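# Lower the bush-filled basket into the tank by hook

## Task

Using the hook, get the basket inside the tank so it stands upright on the tank floor, with all the steel bushes still inside it and motionless. It only counts if the basket stays there once the robot stops supporting it, so the hook must be released from it at the end.

## Robot and tools

ROBOT. One industrial six-joint arm (a UR20 model) carries a rigid steel J-hook instead of a gripper. The hook has no motor or sensor, so no action number controls it and no result reports it. A load stays on it only through shape, gravity and friction.

HOOK GEOMETRY, in the tool point's own axes. The tool point is the centre of the hook's round bowl, midway through the plate's 12 mm thickness along x. The shank runs along +z, curves through a half circle toward -y, and the tip returns 40 mm along -z. The bowl bottom is 22 mm from the tool point toward +z, and the tip's end is 40 mm toward -z. The mouth between shank and tip faces -z and is 51 mm wide at the tip. So with +z pointing straight down, the mouth faces up and can cradle a bar (a basket handle, for example) up to 40 mm thick lying along x. The load falls off if the mouth turns downward or the tip slides out from under the bar. A flat block projects about 9 cm toward the hook's -y side from the last joint's axis and rotates with the hook, so watch its clearance. A heavier load makes the tool point sag below its target and tilt the hook. Compare the reported pose with what you sent and correct it.

SCENE FRAME. The origin is on the table top directly below the arm base. +z is up, and +y is to the left when looking along +x. The base itself may be tilted. At long reach the reported tool point position can be somewhat wrong.

TOOL execute_actions(actions). actions is a list of actions, run in order. Each action is a list of 1 to 15 rows, and each row lasts one control step of 1/30 s. A complete action is 15 steps (0.5 s). If fewer rows are given, the last row repeats to fill the action. An empty list moves nothing and just returns state and images.

Each row is exactly 6 numbers, each in [-1, 1], in this order: dx, dy, dz, rx, ry, rz. They are an offset, not a pose, expressed in the tool point's own axes. Every row in an action is measured from the tool point's measured pose when that action began, not from the row before. For the first action of a call, that start is the pose last reported in this scene. Scale: 1.0 equals 0.6 m for dx, dy, dz and 180 degrees for rotation. rx, ry, rz form a single rotation vector. Example of one action with one row: [[[0, 0, -0.05, 0, 0, 0]]] moves about 30 mm along the tool's -z.

MOTION LIMITS. At each step the commanded pose is clipped to 100 mm and 16 degrees from the measured pose. Damped inverse kinematics then chase the clipped pose, and position wins over orientation when both can't be met. Commands are smoothed, so motion lags about 0.17 s behind. After an action the arm only continues as far as the last clipped pose, so a far target must be finished with further actions. Joints have speed and acceleration limits, so after a big move the arm may still be short of its target. The elbow cannot fully straighten. Joint ranges (rad), base to wrist: shoulder pan -3.142 to 3.142, shoulder lift -6.283 to 6.283, elbow 0.000 to 3.142, wrists 1-3 each -6.283 to 6.283. While you are thinking, the robot keeps holding your last command.

RESULT LINES. The state gives end_effector_position (m), end_effector_quat_wxyz, and linear (m/s) and angular (rad/s) velocities in the scene frame. A Joint positions line lists joints in URDF order, base outward. "Hand target" is the pose the controller is currently driving toward. "pose unreachable" means the clearance check altered or blocked the command; any mounting block or post under the base counts as part of the arm. "Wrist force" and "Wrist torque" [x y z] are flange sensor readings in the end effector's axes. They include contact forces, a held load's weight and inertia during acceleration, with the mounted tool's weight already removed. When pressing on a surface, the force points from the surface back into the arm. Expect a fixed offset (typically under 10 N), noise (SD up to 3.7 N) and saturation near 200 N per axis. The sensor cannot be zeroed, and "no reading" is normal.

CAMERAS. cam_head_left, cam_head_right, cam_high and cam_low are 672x504; cam_wrist is a 504x504 fisheye. Images come back with each execute_actions result.

TOOL zoom_image(camera, region). camera is one of the five names above. region is [x0, y0, x1, y1] in pixels of that camera's latest full image, with (0, 0) at its top-left, at most 504 by 504. It returns a closer, more detailed view.

TOOL read_manual(section). This only returns the URDF licence and notice texts (section "licences"). It does not move the robot.

TOOL finished_scene(scene). Pass the current scene's number. This ends the scene for good after the arm has held its last command, reports whether the goal was met, and gives the next task if one follows. Call it only once the basket rests on its own. Replying without any tool call ends everything.

FAULTS. If contact torque on a joint reaches its load limit (N m: shoulder pan 678, shoulder lift 678, elbow 398, each wrist 98.4, including held weight), or an external force on the arm, tool or load reaches 150 N, the arm yields, freezes for 10 s and discards the rest of that call. Holding loads heats the motors. A MOTOR HOT warning appears from 70 °C, and at 85 °C an OVER-TEMPERATURE FAULT brakes the arm until it cools, which may take minutes.

AVOID. Do not let anything leave the table. Avoid dropping, slipping, slamming or hard impacts, and do not shove things forcefully. Lower the basket gently, keep it level so bushes don't spill, and unhook it cleanly. Loose objects may occasionally get a brief nudge from outside, so check that the final state is stable.

Each tool is called after "Call:" by a JSON object that holds its "method" and its "body", one argument or row to a line.

## Session

Call:
{"method": "execute_actions", "body": {
  "actions": []
}}

Scene clock: 0.00 s.
end_effector_position=(+1.1024, -0.0448, +0.3130) end_effector_quat_wxyz=(+0.257, -0.194, +0.847, +0.424) end_effector_velocity=(-0.000, +0.001, -0.001) end_effector_angular_velocity=(+0.001, +0.002, +0.001)
Joint positions: [-0.485 -1.199  1.911 -1.966 -0.556 -2.706]
Joint velocities: [ 0.001  0.001 -0.     0.001 -0.     0.   ]
Motor temperatures (°C, as the motors report them): [25 26 24 28 30 28]
Wrist force (N, on the end effector, along its own x y z axes, offset not removed): no reading
Wrist torque (N m, same axes, about the end effector's origin, offset not removed): no reading
Hand target: +1.102, -0.045, +0.313; +0.257, -0.194, +0.847, +0.424

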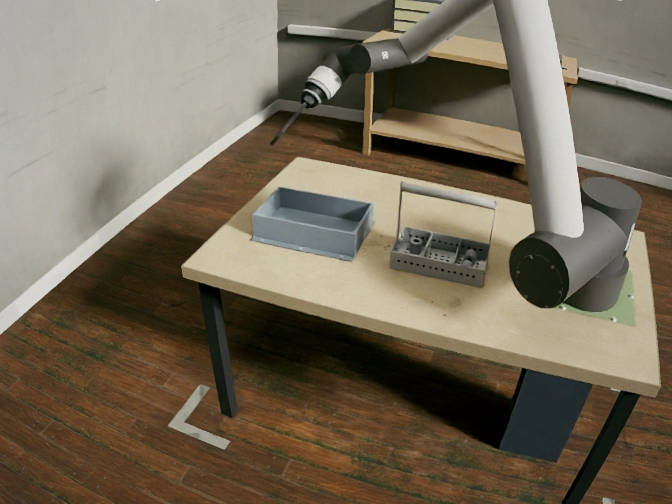

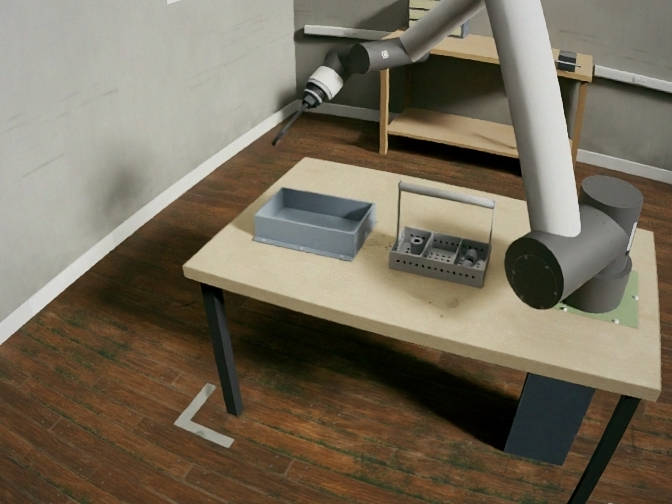

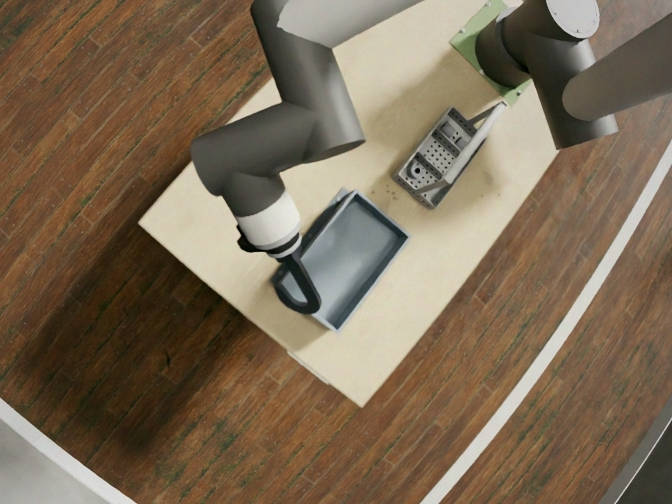

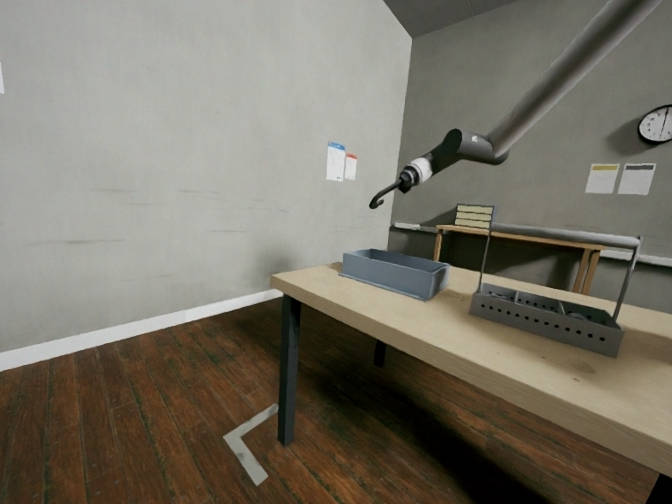

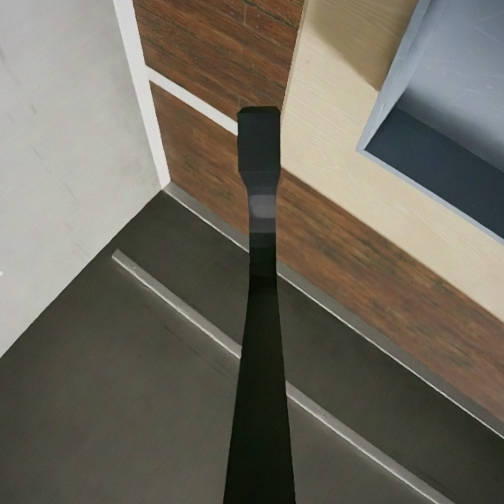

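Call:
{"method": "zoom_image", "body": {
  "camera": "cam_high",
  "region": [240, 60, 560, 360]
}}

Call:
{"method": "zoom_image", "body": {
  "camera": "cam_head_left",
  "region": [230, 160, 530, 310]
}}

Call:
{"method": "zoom_image", "body": {
  "camera": "cam_low",
  "region": [320, 180, 660, 380]
}}

Region (240, 60, 560, 360) of cam_high's 672x504 image, scaled by 1.575, with more detail than that image has; it fills the top 472 rows of this view, and the rest is white.

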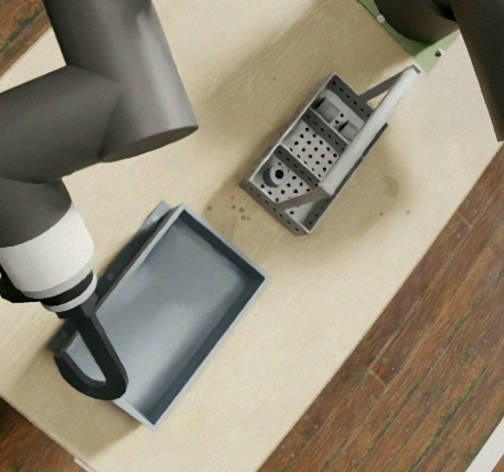

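Region (230, 160, 530, 310) of cam_head_left's 672x504 image, scaled by 1.680, with more detail than that image has.

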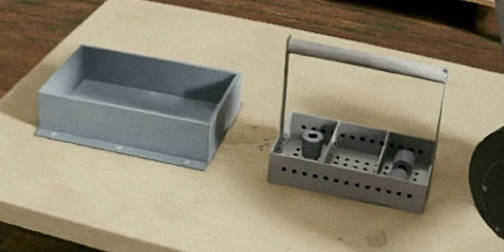

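Region (320, 180, 660, 380) of cam_low's 672x504 image, scaled by 1.482, with more detail than that image has; it fills the top 296 rows of this view, and the rest is white.

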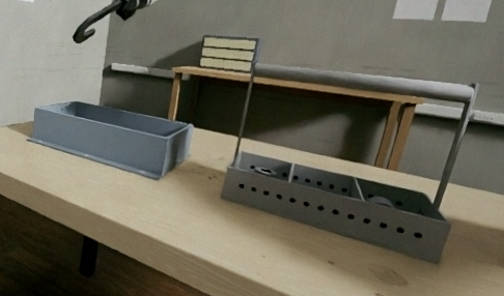

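Call:
{"method": "execute_actions", "body": {
  "actions": [
    [[0.015,0.038,-0.017,0.021,0.013,0.010],[0.03,0.075,-0.035,0.042,0.026,0.019],[0.045,0.113,-0.052,0.063,0.038,0.029],[0.06,0.15,-0.07,0.085,0.051,0.039],[0.075,0.19,-0.087,0.106,0.064,0.048],[0.09,0.225,-0.104,0.127,0.077,0.058],[0.105,0.263,-0.122,0.148,0.090,0.068],[0.12,0.30,-0.139,0.169,0.102,0.077],[0.135,0.338,-0.156,0.190,0.115,0.087],[0.15,0.375,-0.174,0.211,0.128,0.097],[0.165,0.413,-0.191,0.232,0.141,0.106],[0.18,0.45,-0.208,0.254,0.154,0.116],[0.19,0.48,-0.22,0.27,0.163,0.123],[0.2,0.5,-0.23,0.28,0.17,0.128],[0.2043,0.5103,-0.234,0.2846,0.1725,0.1302]]
  ]
}}

Scene clock: 3.43 s.
end_effector_position=(+0.9030, -0.0122, +0.4436) end_effector_quat_wxyz=(+0.124, -0.091, +0.968, +0.197) end_effector_velocity=(-0.492, +0.086, +0.333) end_effector_angular_velocity=(-1.201, +0.626, -0.597)
Joint positions: [-0.376 -1.573  2.043 -2.071 -1.094 -2.152]
Joint velocities: [ 0.434 -0.781  0.072  0.314 -1.383  1.107]
Motor temperatures (°C, as the motors report them): [25 26 24 28 30 28]
Wrist force (N, on the end effector, along its own x y z axes, offset not removed): [2.0 3.1 2.1]
Wrist torque (N m, same axes, about the end effector's origin, offset not removed): [0.87 -0.53 0.22]
Hand target: +0.843, -0.010, +0.482; +0.089, -0.055, +0.987, +0.120
Off the commanded pose: 0.118 m, 29 deg; position and orientation clipped at the last step of the last action.

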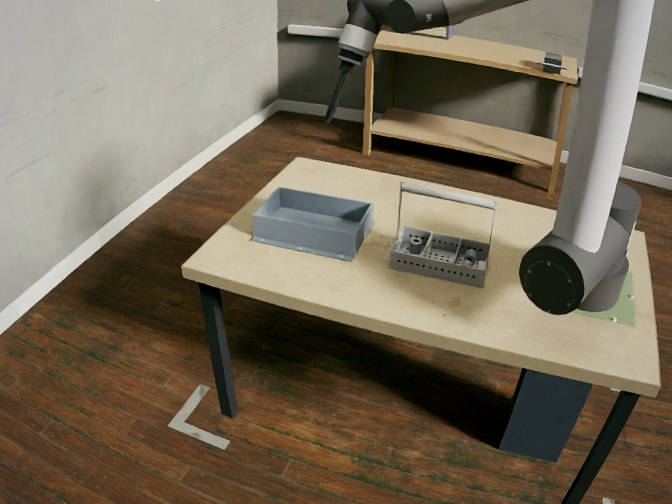

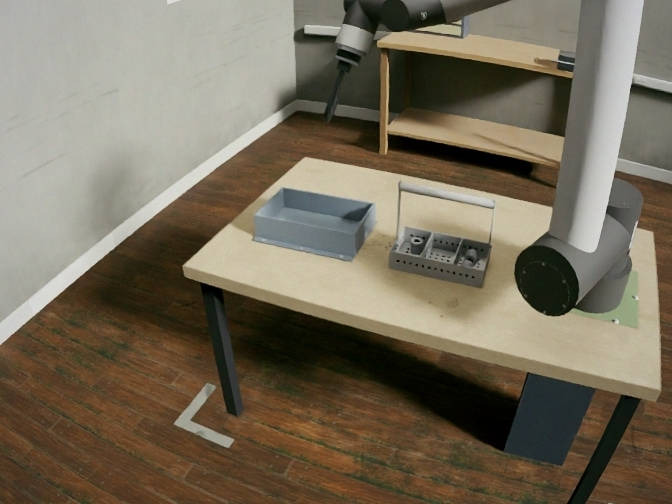

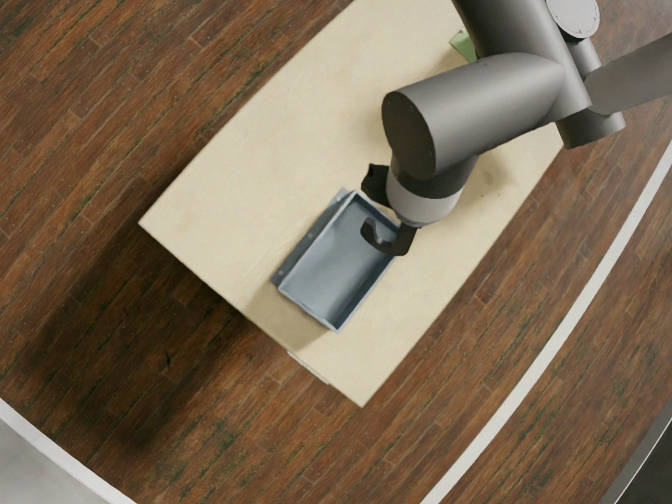

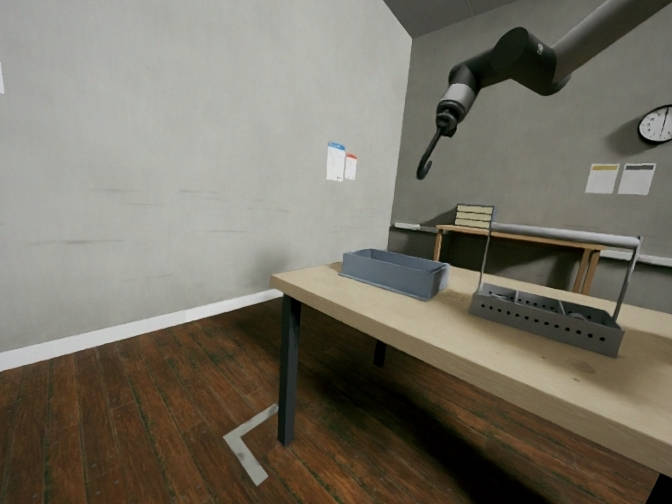

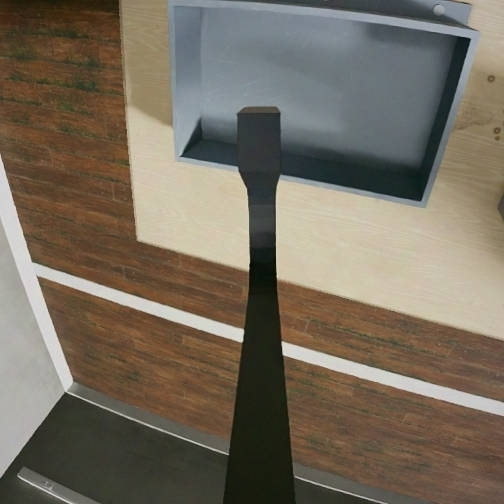

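Call:
{"method": "execute_actions", "body": {
  "actions": [
    [[0.12,0.06,-0.1,0.085,0.053,0.036],[0.135,0.07,-0.105,0.09,0.057,0.04],[0.15,0.08,-0.11,0.1,0.063,0.045],[0.165,0.088,-0.115,0.108,0.068,0.049],[0.18,0.095,-0.12,0.115,0.072,0.052],[0.195,0.101,-0.124,0.121,0.076,0.055],[0.205,0.106,-0.127,0.125,0.079,0.058],[0.214,0.109,-0.128,0.1268,0.0798,0.0586]]
  ]
}}

Call:
{"method": "execute_actions", "body": {
  "actions": []
}}

Scene clock: 4.57 s.
end_effector_position=(+0.7522, -0.0005, +0.5002) end_effector_quat_wxyz=(+0.001, -0.002, +1.000, +0.001) end_effector_velocity=(-0.025, +0.003, -0.002) end_effector_angular_velocity=(-0.048, +0.048, -0.033)
Joint positions: [-0.209 -1.718  2.042 -1.896 -1.558 -1.808]
Joint velocities: [ 0.026 -0.008  0.003  0.04  -0.058  0.058]
Motor temperatures (°C, as the motors report them): [25 26 24 28 30 28]
Wrist force (N, on the end effector, along its own x y z axes, offset not removed): [3.0 1.4 2.8]
Wrist torque (N m, same axes, about the end effector's origin, offset not removed): [0.45 -0.51 0.11]
Hand target: +0.750, -0.000, +0.500; -0.001, -0.000, +1.000, -0.000
Off the commanded pose: 0.002 m, 0 deg.

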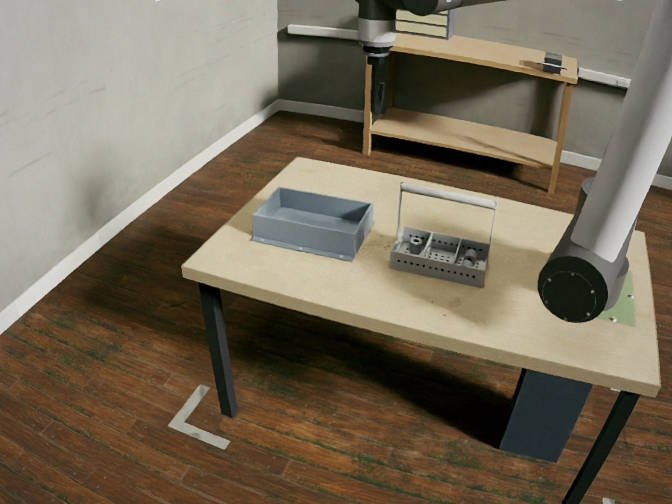

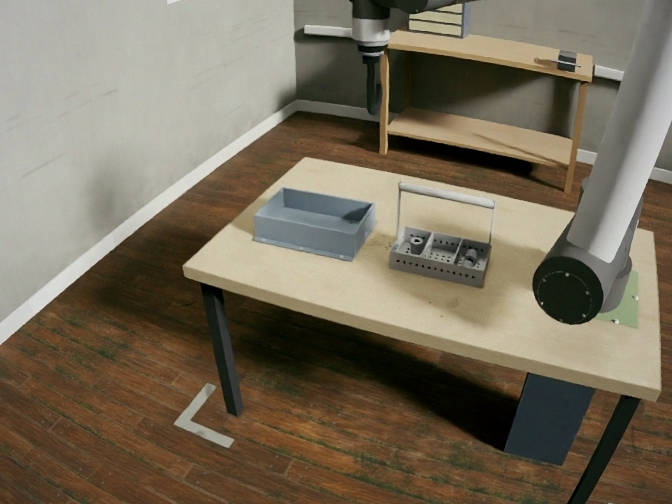

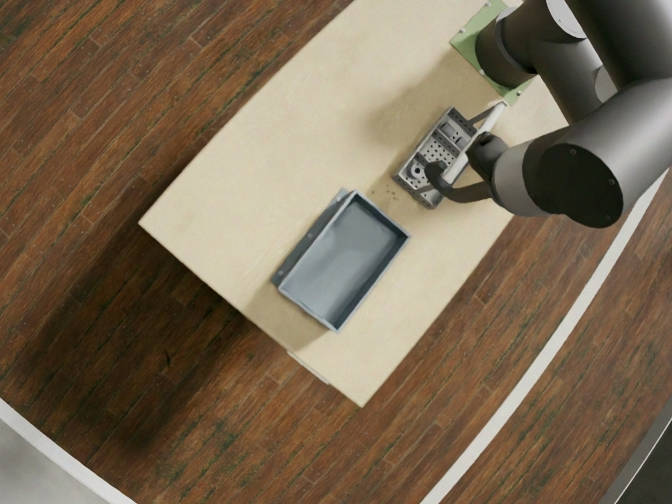

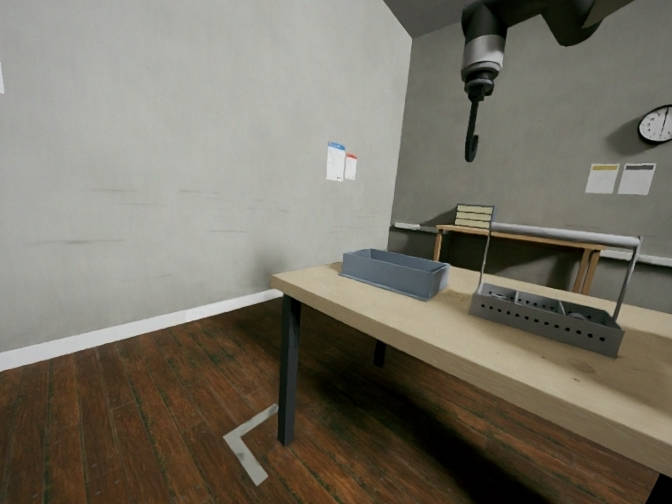

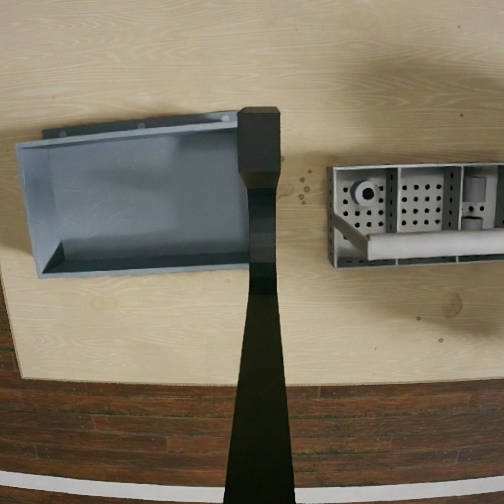

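Scene clock: 4.57 s.
end_effector_position=(+0.7522, -0.0005, +0.5002) end_effector_quat_wxyz=(+0.001, -0.002, +1.000, +0.001) end_effector_velocity=(-0.025, +0.003, -0.002) end_effector_angular_velocity=(-0.048, +0.048, -0.033)
Joint positions: [-0.209 -1.718  2.042 -1.896 -1.558 -1.808]
Joint velocities: [ 0.026 -0.008  0.003  0.04  -0.058  0.058]
Motor temperatures (°C, as the motors report them): [25 26 24 28 30 28]
Wrist force (N, on the end effector, along its own x y z axes, offset not removed): [3.0 1.4 2.8]
Wrist torque (N m, same axes, about the end effector's origin, offset not removed): [0.45 -0.51 0.11]
Hand target: +0.750, -0.000, +0.500; -0.001, -0.000, +1.000, -0.000
Off the commanded pose: 0.002 m, 0 deg.

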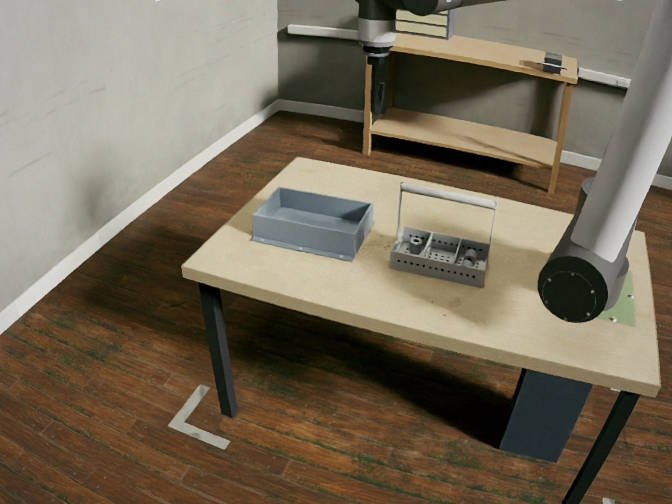

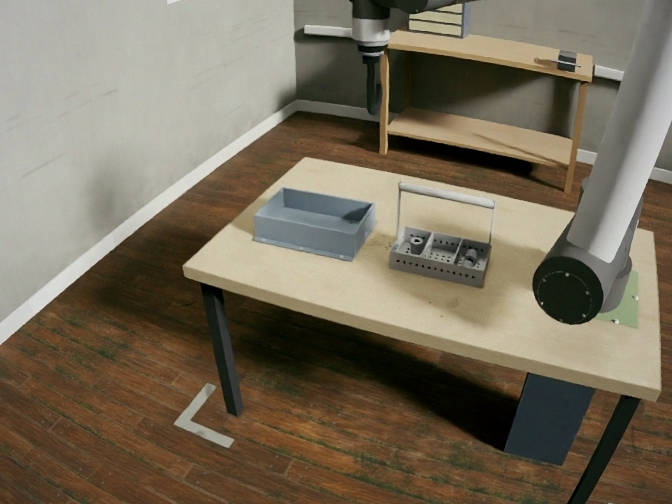

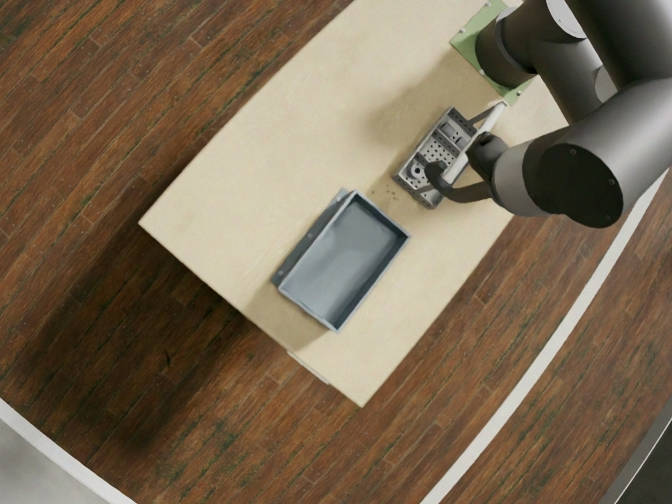

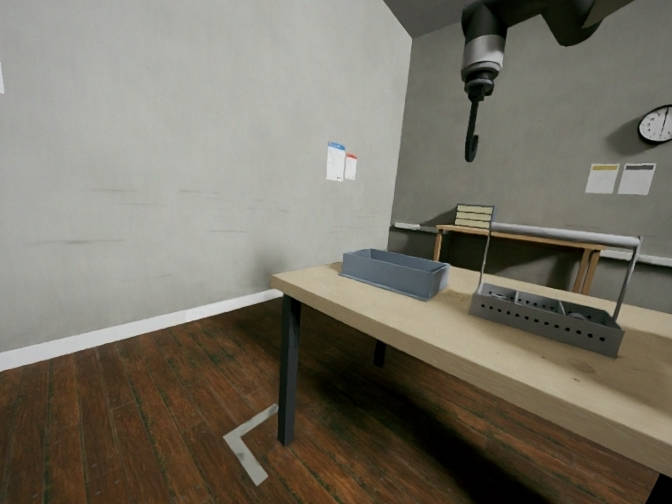

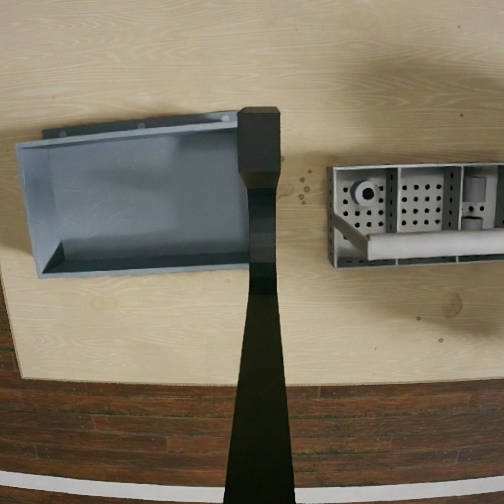

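Call:
{"method": "zoom_image", "body": {
  "camera": "cam_wrist",
  "region": [0, 80, 300, 320]
}}

Call:
{"method": "zoom_image", "body": {
  "camera": "cam_wrist",
  "region": [264, 120, 504, 320]
}}

Region (0, 80, 300, 320) of cam_wrist's 504x504 image, scaled by 1.680, with more detail than that image has; it fills the top 403 rows of this view, and the rest is white.

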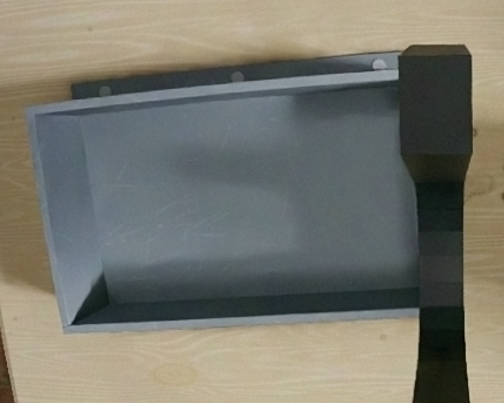

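Region (264, 120, 504, 320) of cam_wrist's 504x504 image, scaled by 2.100, with more detail than that image has.

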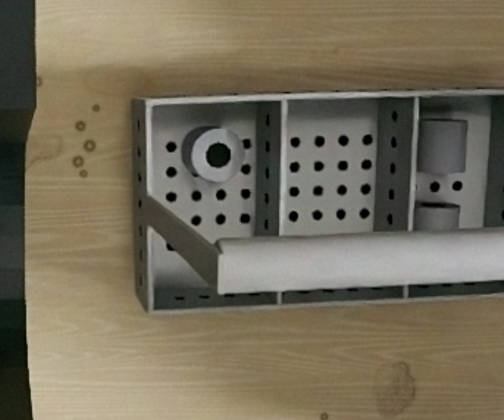

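Call:
{"method": "execute_actions", "body": {
  "actions": [
    [[0.03,0.019,0.012,0,0,0],[0.07,0.044,0.03,0,0,0],[0.11,0.07,0.05,0,0,0],[0.15,0.095,0.07,0,0,0],[0.19,0.12,0.09,0,0,0],[0.23,0.145,0.11,0,0,0],[0.27,0.17,0.13,0,0,0],[0.31,0.195,0.15,0,0,0],[0.35,0.22,0.17,0,0,0],[0.385,0.242,0.19,0,0,0],[0.41,0.26,0.205,0,0,0],[0.43,0.272,0.218,0,0,0],[0.445,0.28,0.227,0,0,0],[0.4533,0.284,0.2337,0,0,0]],
    [[0.04,0.025,0.03,0,0,0]]
  ]
}}

Scene clock: 8.83 s.
end_effector_position=(+0.5251, +0.1402, +0.3743) end_effector_quat_wxyz=(+0.000, -0.003, +1.000, +0.002) end_effector_velocity=(-0.000, -0.000, -0.001) end_effector_angular_velocity=(-0.001, +0.002, -0.000)
Joint positions: [-0.037 -1.934  2.373 -2.011 -1.556 -1.638]
Joint velocities: [ 0.     0.001  0.     0.    -0.001  0.   ]
Motor temperatures (°C, as the motors report them): [25 26 24 28 30 28]
Wrist force (N, on the end effector, along its own x y z axes, offset not removed): [3.0 4.0 5.1]
Wrist torque (N m, same axes, about the end effector's origin, offset not removed): [1.06 -0.56 0.20]
Hand target: +0.525, +0.140, +0.374; +0.000, -0.003, +1.000, +0.002
Off the commanded pose: 0.000 m, 0 deg.

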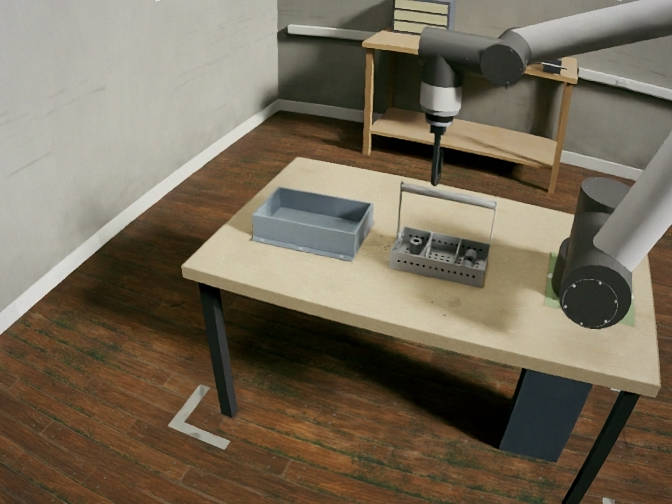

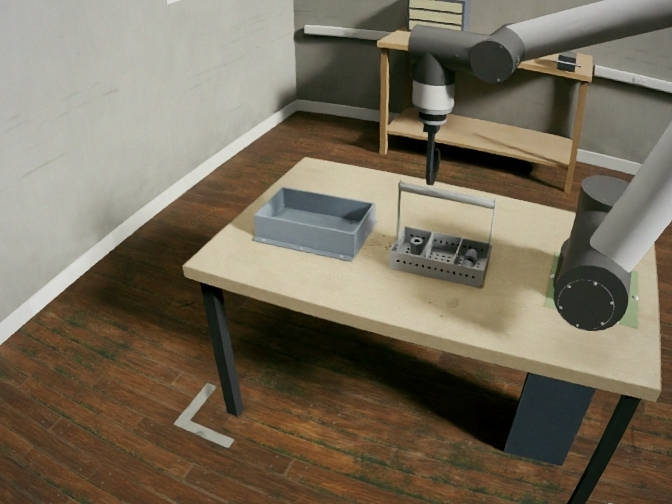

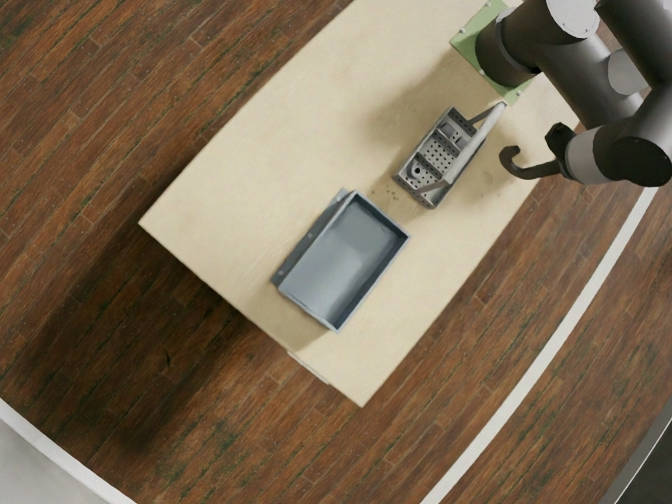

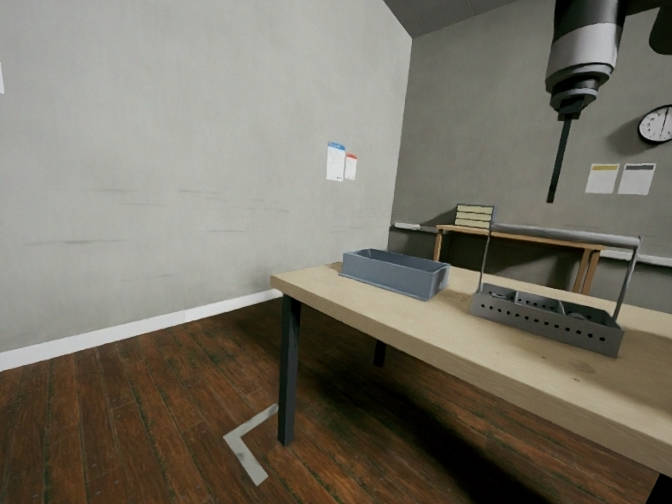

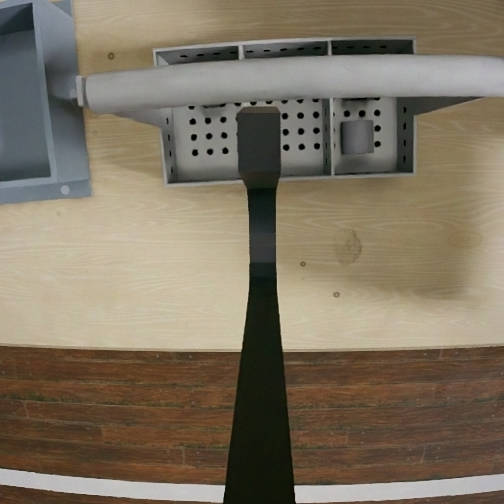

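Call:
{"method": "execute_actions", "body": {
  "actions": [
    [[0.01,0.008,0.01,0,0,0],[0.025,0.02,0.03,0,0,0],[0.04,0.032,0.055,0,0,0],[0.055,0.0413,0.085,0,0,0],[0.068,0.0413,0.115,0,0,0],[0.0752,0.0413,0.145,0,0,0],[0.0752,0.0413,0.175,0,0,0],[0.0752,0.0413,0.205,0,0,0],[0.0752,0.0413,0.235,0,0,0],[0.0752,0.0413,0.265,0,0,0],[0.0752,0.0413,0.29,0,0,0],[0.0752,0.0413,0.31,0,0,0],[0.0752,0.0413,0.322,0,0,0],[0.0752,0.0413,0.33,0,0,0],[0.0752,0.0413,0.332,0,0,0]]
  ]
}}

Call:
{"method": "execute_actions", "body": {
  "actions": [
    [[0,0,0,0,0,0]]
  ]
}}

Scene clock: 11.47 s.
end_effector_position=(+0.4689, +0.1642, +0.2086) end_effector_quat_wxyz=(-0.007, -0.003, +1.000, +0.004) end_effector_velocity=(+0.020, +0.007, -0.306) end_effector_angular_velocity=(-0.001, -0.041, -0.002)
Joint positions: [ 0.009 -1.826  2.586 -2.317 -1.554 -1.593]
Joint velocities: [ 0.022  0.489  0.304 -0.835 -0.     0.024]
Motor temperatures (°C, as the motors report them): [25 26 24 28 30 28]
Wrist force (N, on the end effector, along its own x y z axes, offset not removed): [3.0 2.5 10.9]
Wrist torque (N m, same axes, about the end effector's origin, offset not removed): [0.95 -0.51 0.20]
Hand target: +0.474, +0.165, +0.181; -0.002, -0.003, +1.000, +0.003
Off the commanded pose: 0.035 m, 1 deg.

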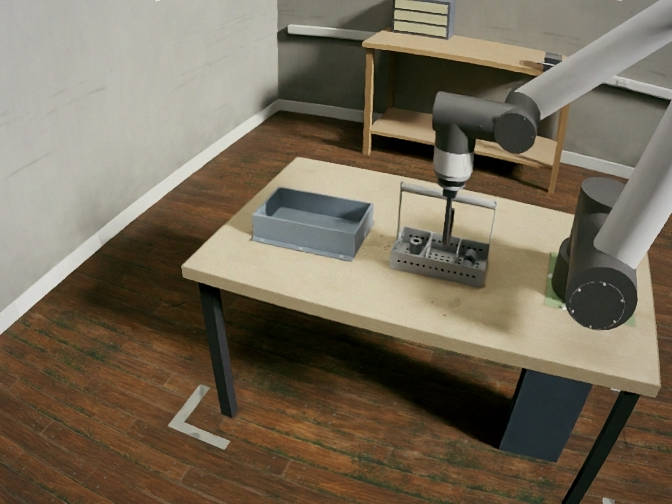

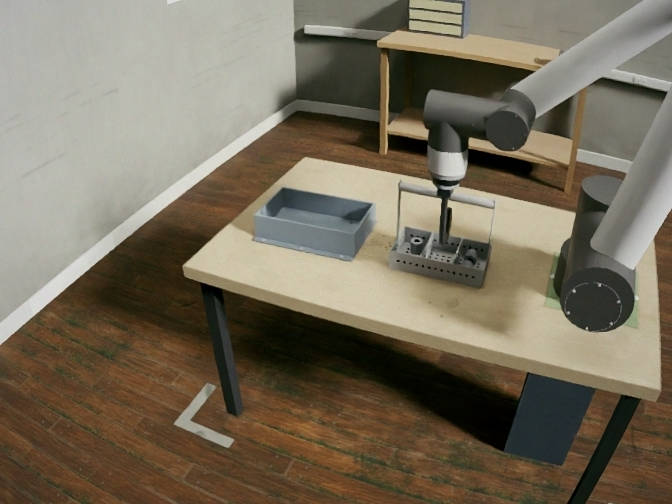

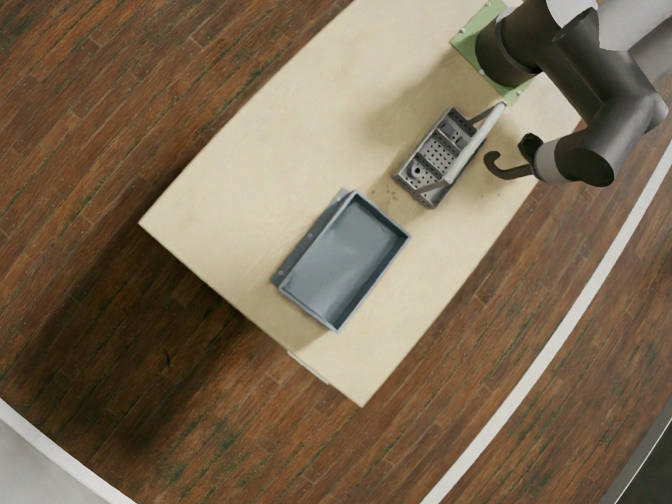

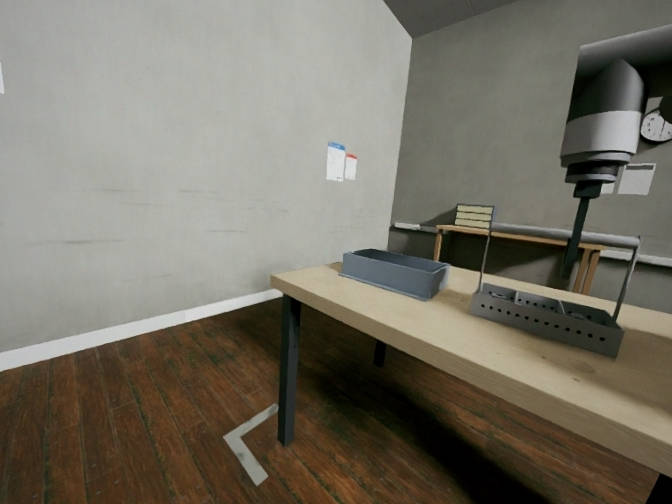

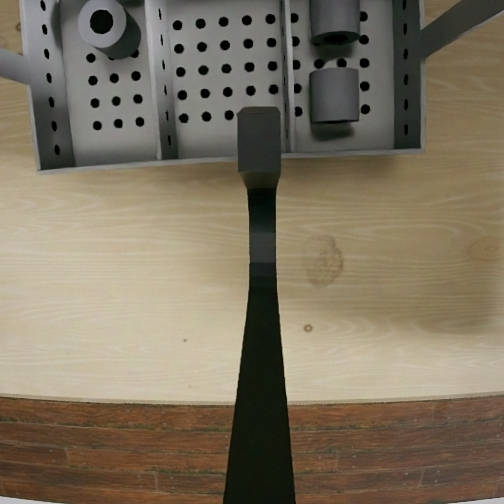

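Scene clock: 11.97 s.
end_effector_position=(+0.4689, +0.1643, +0.2085) end_effector_quat_wxyz=(-0.007, -0.003, +1.000, +0.004) end_effector_velocity=(+0.001, +0.000, +0.002) end_effector_angular_velocity=(-0.000, -0.002, +0.001)
Joint positions: [ 0.009 -1.826  2.586 -2.318 -1.554 -1.593]
Joint velocities: [ 0.001 -0.002 -0.002  0.003 -0.    -0.   ]
Motor temperatures (°C, as the motors report them): [25 26 24 28 30 28]
Wrist force (N, on the end effector, along its own x y z axes, offset not removed): [4.1 1.8 4.3]
Wrist torque (N m, same axes, about the end effector's origin, offset not removed): [0.63 -0.82 0.11]
Hand target: +0.469, +0.164, +0.209; -0.007, -0.003, +1.000, +0.004
Off the commanded pose: 0.000 m, 0 deg.

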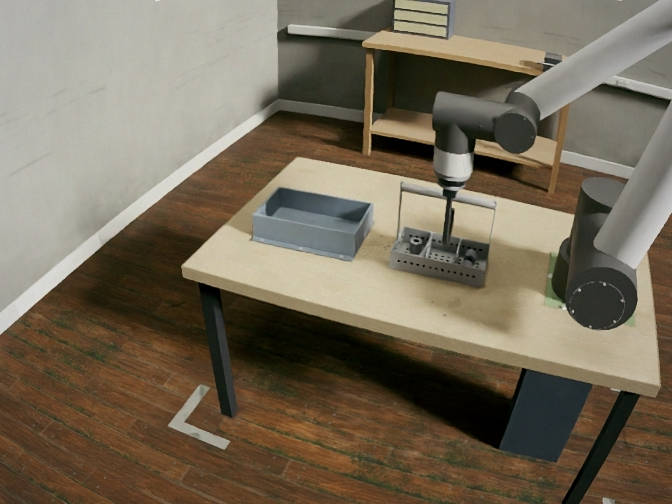

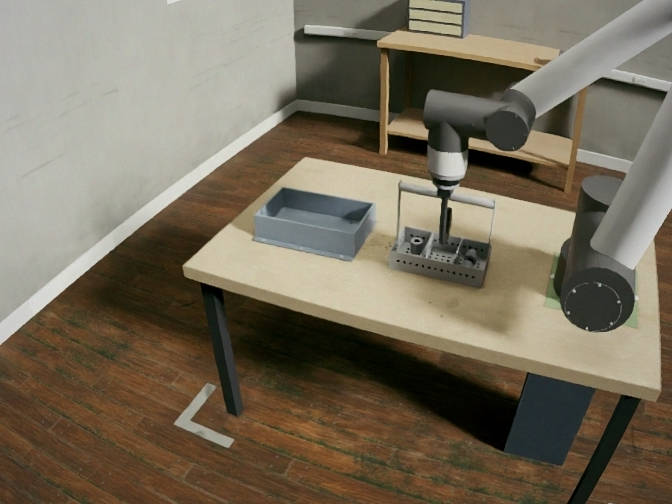

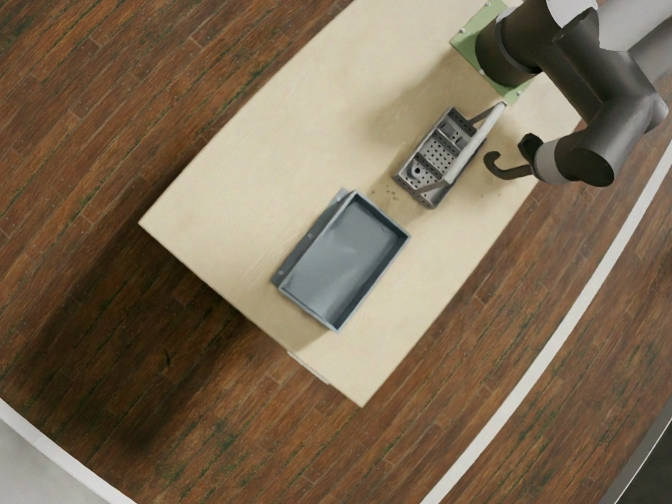

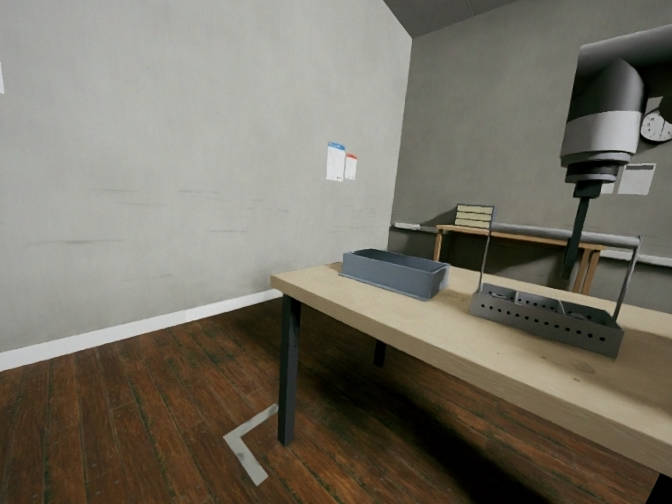

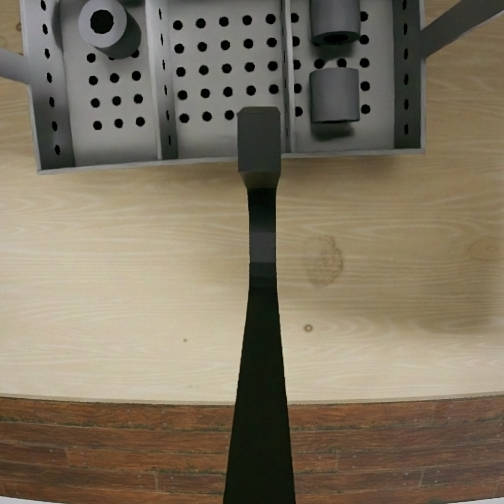

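Call:
{"method": "zoom_image", "body": {
  "camera": "cam_low",
  "region": [460, 140, 672, 370]
}}

Call:
{"method": "zoom_image", "body": {
  "camera": "cam_head_left",
  "region": [370, 90, 570, 300]
}}

Region (460, 140, 672, 370) of cam_low's 672x504 image, scaled by 2.191, with more detail than that image has; it fills the left 465 columns of this view, and the rest is white.

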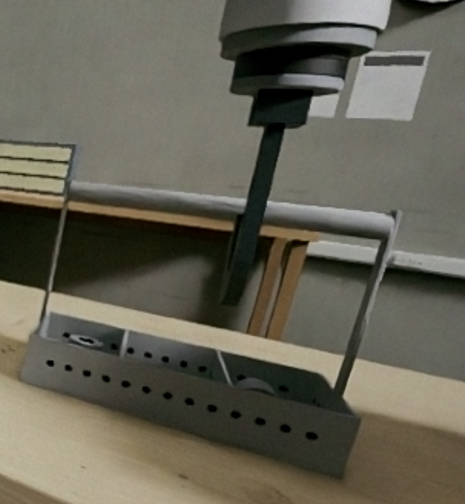

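Region (370, 90, 570, 300) of cam_head_left's 672x504 image, scaled by 2.400, with more detail than that image has; it fills the left 480 columns of this view, and the rest is white.

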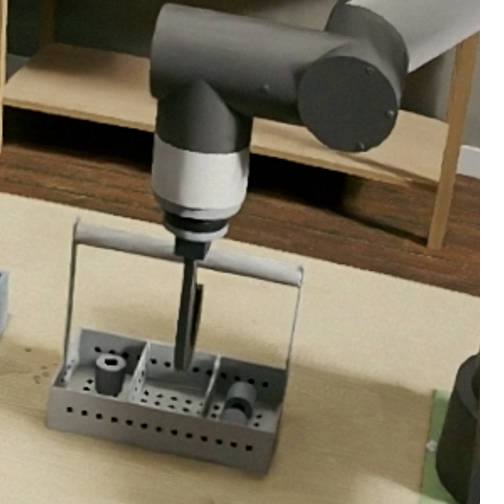

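Call:
{"method": "execute_actions", "body": {
  "actions": [
    [[-0.004,0,0.01,0,0,0],[-0.008,0,0.02,0,0,0],[-0.012,0,0.03,0,0,0],[-0.016,-0.004,0.04,0,0,0],[-0.02,-0.01,0.047,0,0,0],[-0.02,-0.018,0.051,0,0,0],[-0.02,-0.025,0.051,0,0,0],[-0.02,-0.03,0.051,0,0,0]]
  ]
}}

Scene clock: 13.30 s.
end_effector_position=(+0.4803, +0.1472, +0.1782) end_effector_quat_wxyz=(-0.007, -0.003, +1.000, +0.004) end_effector_velocity=(+0.004, -0.008, -0.005) end_effector_angular_velocity=(-0.000, -0.002, +0.001)
Joint positions: [-0.026 -1.769  2.611 -2.399 -1.555 -1.628]
Joint velocities: [-0.017  0.011  0.005 -0.017 -0.    -0.018]
Motor temperatures (°C, as the motors report them): [25 26 24 28 30 28]
Wrist force (N, on the end effector, along its own x y z axes, offset not removed): [2.9 2.6 6.4]
Wrist torque (N m, same axes, about the end effector's origin, offset not removed): [0.91 -0.54 0.20]
Hand target: +0.481, +0.147, +0.178; -0.007, -0.003, +1.000, +0.004
Off the commanded pose: 0.001 m, 0 deg.

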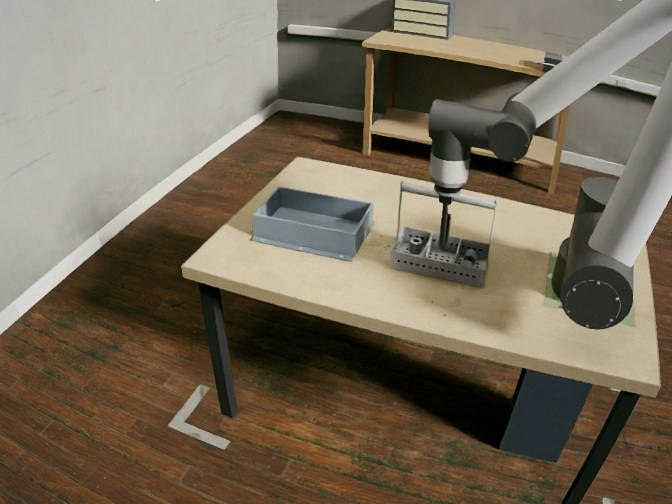

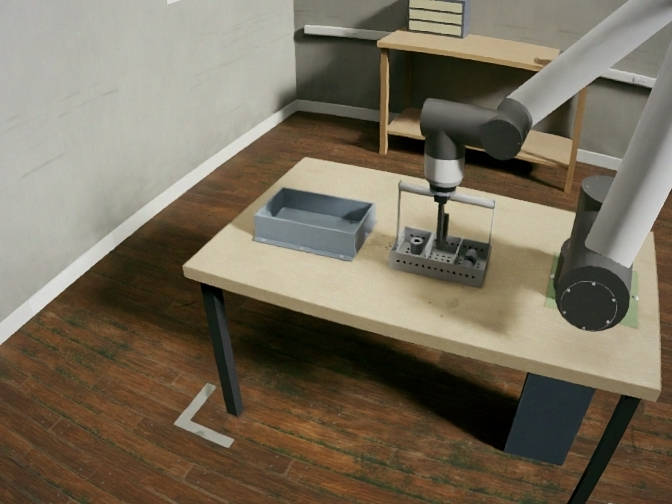

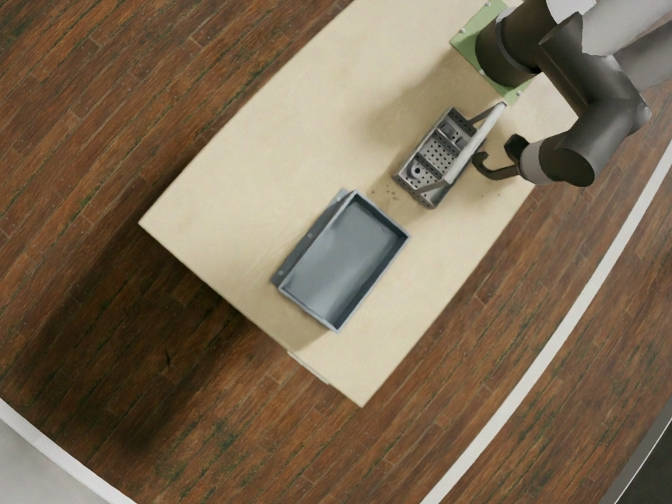

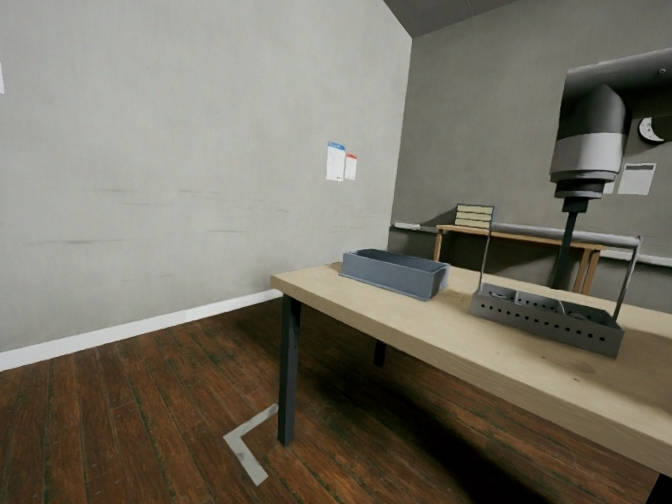

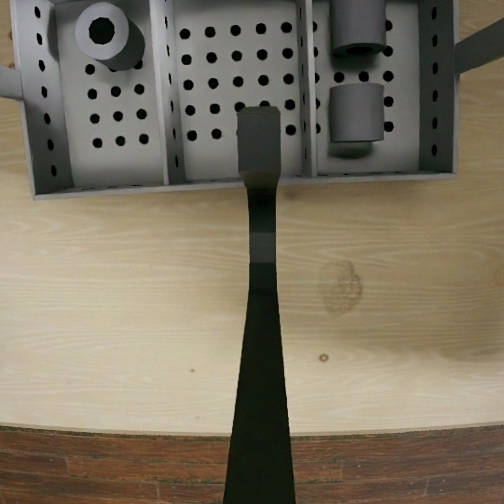

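Call:
{"method": "zoom_image", "body": {
  "camera": "cam_low",
  "region": [460, 140, 672, 370]
}}

Call:
{"method": "zoom_image", "body": {
  "camera": "cam_high",
  "region": [380, 60, 600, 240]
}}

Region (460, 140, 672, 370) of cam_low's 672x504 image, scaled by 2.191, with more detail than that image has; it fills the left 465 columns of this view, and the rest is white.

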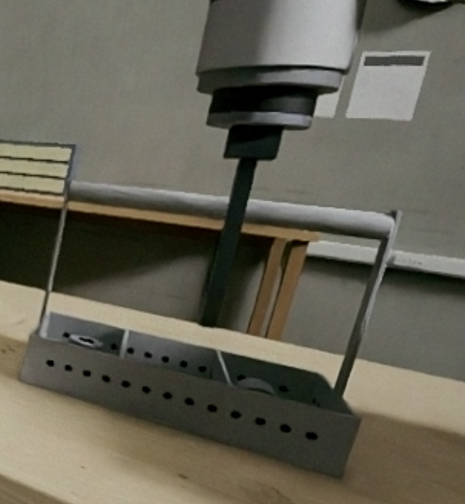

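Region (380, 60, 600, 240) of cam_high's 672x504 image, scaled by 2.291, with more detail than that image has; it fills the top 412 rows of this view, and the rest is white.

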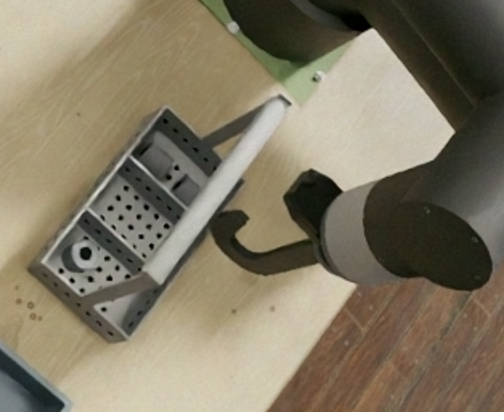

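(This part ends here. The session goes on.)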